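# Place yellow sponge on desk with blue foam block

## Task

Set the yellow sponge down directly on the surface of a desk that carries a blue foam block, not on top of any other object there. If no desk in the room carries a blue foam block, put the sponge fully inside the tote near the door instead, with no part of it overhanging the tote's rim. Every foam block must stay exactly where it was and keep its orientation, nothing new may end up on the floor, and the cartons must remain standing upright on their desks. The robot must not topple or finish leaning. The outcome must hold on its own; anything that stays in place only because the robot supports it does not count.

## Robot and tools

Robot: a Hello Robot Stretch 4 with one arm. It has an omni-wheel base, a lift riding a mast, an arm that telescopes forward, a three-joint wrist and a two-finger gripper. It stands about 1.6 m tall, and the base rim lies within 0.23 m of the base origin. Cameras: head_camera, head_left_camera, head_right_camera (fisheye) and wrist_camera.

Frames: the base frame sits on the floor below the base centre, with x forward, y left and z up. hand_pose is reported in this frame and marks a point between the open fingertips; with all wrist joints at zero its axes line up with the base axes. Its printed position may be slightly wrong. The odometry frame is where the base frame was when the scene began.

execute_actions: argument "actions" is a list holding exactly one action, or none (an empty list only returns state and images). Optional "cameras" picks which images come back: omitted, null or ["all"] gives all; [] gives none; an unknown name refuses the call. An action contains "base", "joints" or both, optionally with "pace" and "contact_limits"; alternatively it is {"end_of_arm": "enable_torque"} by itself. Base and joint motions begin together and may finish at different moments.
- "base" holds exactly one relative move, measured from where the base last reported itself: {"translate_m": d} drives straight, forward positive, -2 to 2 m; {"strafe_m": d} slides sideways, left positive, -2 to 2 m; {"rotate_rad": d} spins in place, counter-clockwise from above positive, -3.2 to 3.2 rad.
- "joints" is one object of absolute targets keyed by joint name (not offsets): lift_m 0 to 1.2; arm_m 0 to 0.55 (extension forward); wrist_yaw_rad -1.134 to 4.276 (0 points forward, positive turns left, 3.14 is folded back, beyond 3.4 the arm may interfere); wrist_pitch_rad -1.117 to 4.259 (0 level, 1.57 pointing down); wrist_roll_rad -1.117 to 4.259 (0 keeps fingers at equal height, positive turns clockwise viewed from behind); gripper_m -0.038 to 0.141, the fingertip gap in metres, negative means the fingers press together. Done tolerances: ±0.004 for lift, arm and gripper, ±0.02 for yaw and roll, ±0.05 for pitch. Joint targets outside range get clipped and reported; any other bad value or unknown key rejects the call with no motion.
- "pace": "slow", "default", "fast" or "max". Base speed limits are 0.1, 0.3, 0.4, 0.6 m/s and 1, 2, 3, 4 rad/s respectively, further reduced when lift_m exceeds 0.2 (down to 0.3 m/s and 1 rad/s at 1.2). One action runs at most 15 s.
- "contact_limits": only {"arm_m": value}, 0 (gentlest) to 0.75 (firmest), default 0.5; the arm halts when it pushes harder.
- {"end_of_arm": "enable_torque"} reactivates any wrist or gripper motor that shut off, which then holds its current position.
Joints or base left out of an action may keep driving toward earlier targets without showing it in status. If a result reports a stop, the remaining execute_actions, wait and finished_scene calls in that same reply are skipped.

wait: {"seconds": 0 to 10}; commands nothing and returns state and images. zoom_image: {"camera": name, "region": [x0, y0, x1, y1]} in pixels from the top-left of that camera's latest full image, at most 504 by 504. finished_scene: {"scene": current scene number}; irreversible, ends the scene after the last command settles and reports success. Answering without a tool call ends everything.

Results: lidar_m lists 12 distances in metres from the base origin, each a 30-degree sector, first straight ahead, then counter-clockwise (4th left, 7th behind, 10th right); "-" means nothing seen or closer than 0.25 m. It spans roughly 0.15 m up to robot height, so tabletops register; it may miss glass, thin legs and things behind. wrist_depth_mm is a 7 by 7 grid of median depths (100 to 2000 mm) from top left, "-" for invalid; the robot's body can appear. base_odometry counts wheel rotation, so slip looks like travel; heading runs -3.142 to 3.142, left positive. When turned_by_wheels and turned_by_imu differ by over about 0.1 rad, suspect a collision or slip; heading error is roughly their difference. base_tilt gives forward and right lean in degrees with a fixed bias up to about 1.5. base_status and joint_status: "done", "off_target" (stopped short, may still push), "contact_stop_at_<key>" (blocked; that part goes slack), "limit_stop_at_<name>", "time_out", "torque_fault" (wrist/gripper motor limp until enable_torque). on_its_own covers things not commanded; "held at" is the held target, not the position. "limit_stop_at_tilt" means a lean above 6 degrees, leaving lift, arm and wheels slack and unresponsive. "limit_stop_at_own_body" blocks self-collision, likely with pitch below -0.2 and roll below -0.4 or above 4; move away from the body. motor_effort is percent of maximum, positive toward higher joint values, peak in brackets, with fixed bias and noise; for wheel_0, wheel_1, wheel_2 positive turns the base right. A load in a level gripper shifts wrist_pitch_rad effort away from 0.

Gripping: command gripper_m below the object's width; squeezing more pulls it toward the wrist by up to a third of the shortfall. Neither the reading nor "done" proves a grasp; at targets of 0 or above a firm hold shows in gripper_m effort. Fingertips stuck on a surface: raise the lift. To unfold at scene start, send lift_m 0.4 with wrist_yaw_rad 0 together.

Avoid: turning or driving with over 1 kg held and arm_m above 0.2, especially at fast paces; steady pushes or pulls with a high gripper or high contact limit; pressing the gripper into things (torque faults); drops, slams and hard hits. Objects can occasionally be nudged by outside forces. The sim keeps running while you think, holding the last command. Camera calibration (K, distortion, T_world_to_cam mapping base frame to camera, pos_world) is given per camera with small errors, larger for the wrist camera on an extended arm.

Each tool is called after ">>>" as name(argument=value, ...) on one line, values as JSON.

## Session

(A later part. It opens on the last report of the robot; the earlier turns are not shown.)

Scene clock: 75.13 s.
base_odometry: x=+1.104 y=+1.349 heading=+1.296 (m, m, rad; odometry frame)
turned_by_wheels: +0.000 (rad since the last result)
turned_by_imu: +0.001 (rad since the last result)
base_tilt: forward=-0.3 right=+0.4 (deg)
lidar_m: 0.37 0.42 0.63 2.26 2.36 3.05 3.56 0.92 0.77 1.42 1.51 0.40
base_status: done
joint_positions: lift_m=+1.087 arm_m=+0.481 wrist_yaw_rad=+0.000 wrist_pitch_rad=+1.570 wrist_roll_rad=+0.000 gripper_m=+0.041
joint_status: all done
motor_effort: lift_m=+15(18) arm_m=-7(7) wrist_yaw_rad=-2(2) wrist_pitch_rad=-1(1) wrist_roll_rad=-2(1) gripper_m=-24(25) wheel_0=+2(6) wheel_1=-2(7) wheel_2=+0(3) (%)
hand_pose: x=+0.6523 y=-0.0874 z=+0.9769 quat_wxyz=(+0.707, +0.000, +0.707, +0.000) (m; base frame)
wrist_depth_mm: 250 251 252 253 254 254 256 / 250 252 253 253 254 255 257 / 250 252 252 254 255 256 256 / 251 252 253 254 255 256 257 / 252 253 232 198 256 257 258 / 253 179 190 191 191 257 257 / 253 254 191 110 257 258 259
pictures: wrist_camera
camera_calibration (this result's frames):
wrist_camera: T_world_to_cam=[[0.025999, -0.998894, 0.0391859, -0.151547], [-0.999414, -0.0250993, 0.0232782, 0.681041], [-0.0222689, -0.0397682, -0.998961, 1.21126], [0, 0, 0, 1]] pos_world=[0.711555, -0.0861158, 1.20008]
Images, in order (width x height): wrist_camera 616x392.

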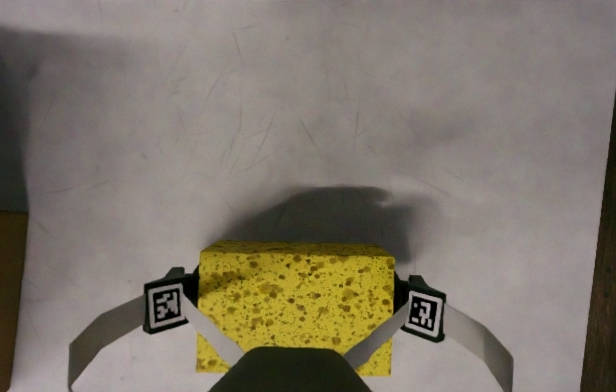

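>>> execute_actions(actions=[{"joints":{"gripper_m":0.135}}], cameras=["wrist_camera"])

>>> execute_actions(actions=[{"joints":{"lift_m":1.19},"pace":"fast"}], cameras=["wrist_camera","head_right_camera"])

Scene clock: 77.37 s.
base_odometry: x=+1.104 y=+1.349 heading=+1.296 (m, m, rad; odometry frame)
turned_by_wheels: +0.000 (rad since the last result)
turned_by_imu: +0.001 (rad since the last result)
base_tilt: forward=-0.5 right=+0.5 (deg)
lidar_m: 0.39 0.42 0.63 2.27 2.36 3.02 3.60 0.91 0.77 1.41 1.51 0.39
base_status: not commanded
joint_positions: lift_m=+1.087 arm_m=+0.481 wrist_yaw_rad=+0.000 wrist_pitch_rad=+1.570 wrist_roll_rad=+0.000 gripper_m=+0.135
joint_status: all done
motor_effort: lift_m=+15(15) arm_m=-7(7) wrist_yaw_rad=-1(1) wrist_pitch_rad=-1(1) wrist_roll_rad=-1(2) gripper_m=+1(25) wheel_0=+2(2) wheel_1=-2(2) wheel_2=+0(0) (%)
hand_pose: x=+0.6523 y=-0.0874 z=+0.9769 quat_wxyz=(+0.707, +0.000, +0.707, +0.000) (m; base frame)
wrist_depth_mm: 249 251 252 253 254 254 256 / 251 251 252 253 255 254 255 / 251 253 254 254 255 256 256 / 252 252 253 255 255 256 258 / 251 253 229 210 255 258 258 / 253 217 209 210 211 257 258 / 253 254 254 110 257 258 259
pictures: wrist_camera
camera_calibration (this result's frames):
wrist_camera: T_world_to_cam=[[0.0259988, -0.998894, 0.0391859, -0.151546], [-0.999414, -0.0250991, 0.0232781, 0.68104], [-0.0222688, -0.0397682, -0.998961, 1.21126], [0, 0, 0, 1]] pos_world=[0.711554, -0.0861158, 1.20008]
Images, in order (width x height): wrist_camera 616x392.

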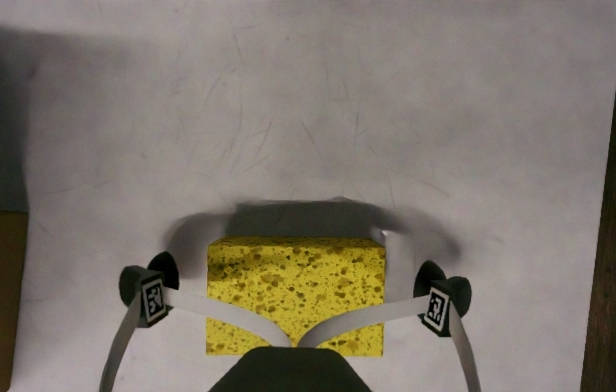

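Scene clock: 78.57 s.
base_odometry: x=+1.104 y=+1.349 heading=+1.296 (m, m, rad; odometry frame)
turned_by_wheels: +0.000 (rad since the last result)
turned_by_imu: +0.000 (rad since the last result)
base_tilt: forward=-0.5 right=+0.5 (deg)
lidar_m: 0.40 0.41 0.63 2.26 2.37 3.07 3.58 0.94 0.75 1.41 1.53 0.40
base_status: not commanded
joint_positions: lift_m=+1.190 arm_m=+0.481 wrist_yaw_rad=+0.000 wrist_pitch_rad=+1.570 wrist_roll_rad=+0.000 gripper_m=+0.135
joint_status: all done
motor_effort: lift_m=+20(22) arm_m=-7(7) wrist_yaw_rad=-1(1) wrist_pitch_rad=-1(1) wrist_roll_rad=-1(1) gripper_m=+0(1) wheel_0=+2(2) wheel_1=-1(1) wheel_2=+0(0) (%)
hand_pose: x=+0.6523 y=-0.0874 z=+1.0795 quat_wxyz=(+0.707, +0.000, +0.707, +0.000) (m; base frame)
wrist_depth_mm: 351 353 355 355 357 357 1042 / 351 353 353 355 357 359 1366 / 353 353 355 357 359 359 1366 / 353 355 355 359 357 359 1336 / 270 355 357 314 359 359 1366 / 276 218 355 314 359 364 1336 / 298 357 359 110 362 362 1366
pictures: head_right_camera, wrist_camera
camera_calibration (this result's frames):
wrist_camera: T_world_to_cam=[[0.0259749, -0.998894, 0.0391859, -0.15555], [-0.999415, -0.0250752, 0.0232781, 0.67865], [-0.0222698, -0.0397677, -0.998961, 1.31373], [0, 0, 0, 1]] pos_world=[0.71155, -0.0861173, 1.30266]
Images, in order (width x height): head_right_camera 420x672, wrist_camera 616x392.

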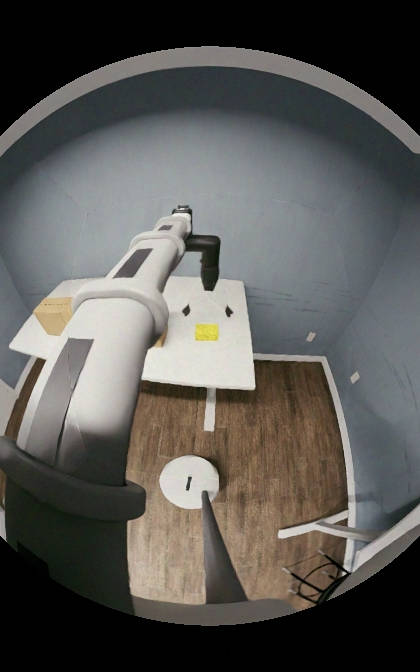

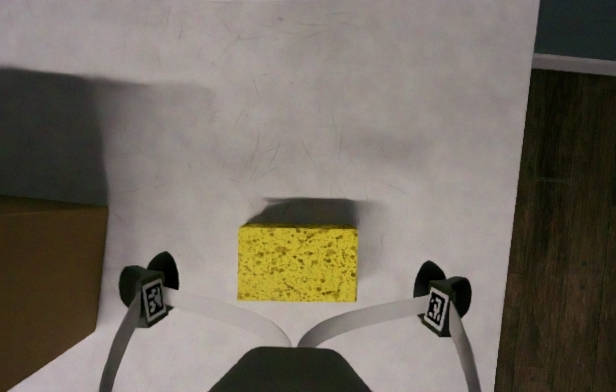

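>>> finished_scene(scene=1)

The scene is finished: the task was done.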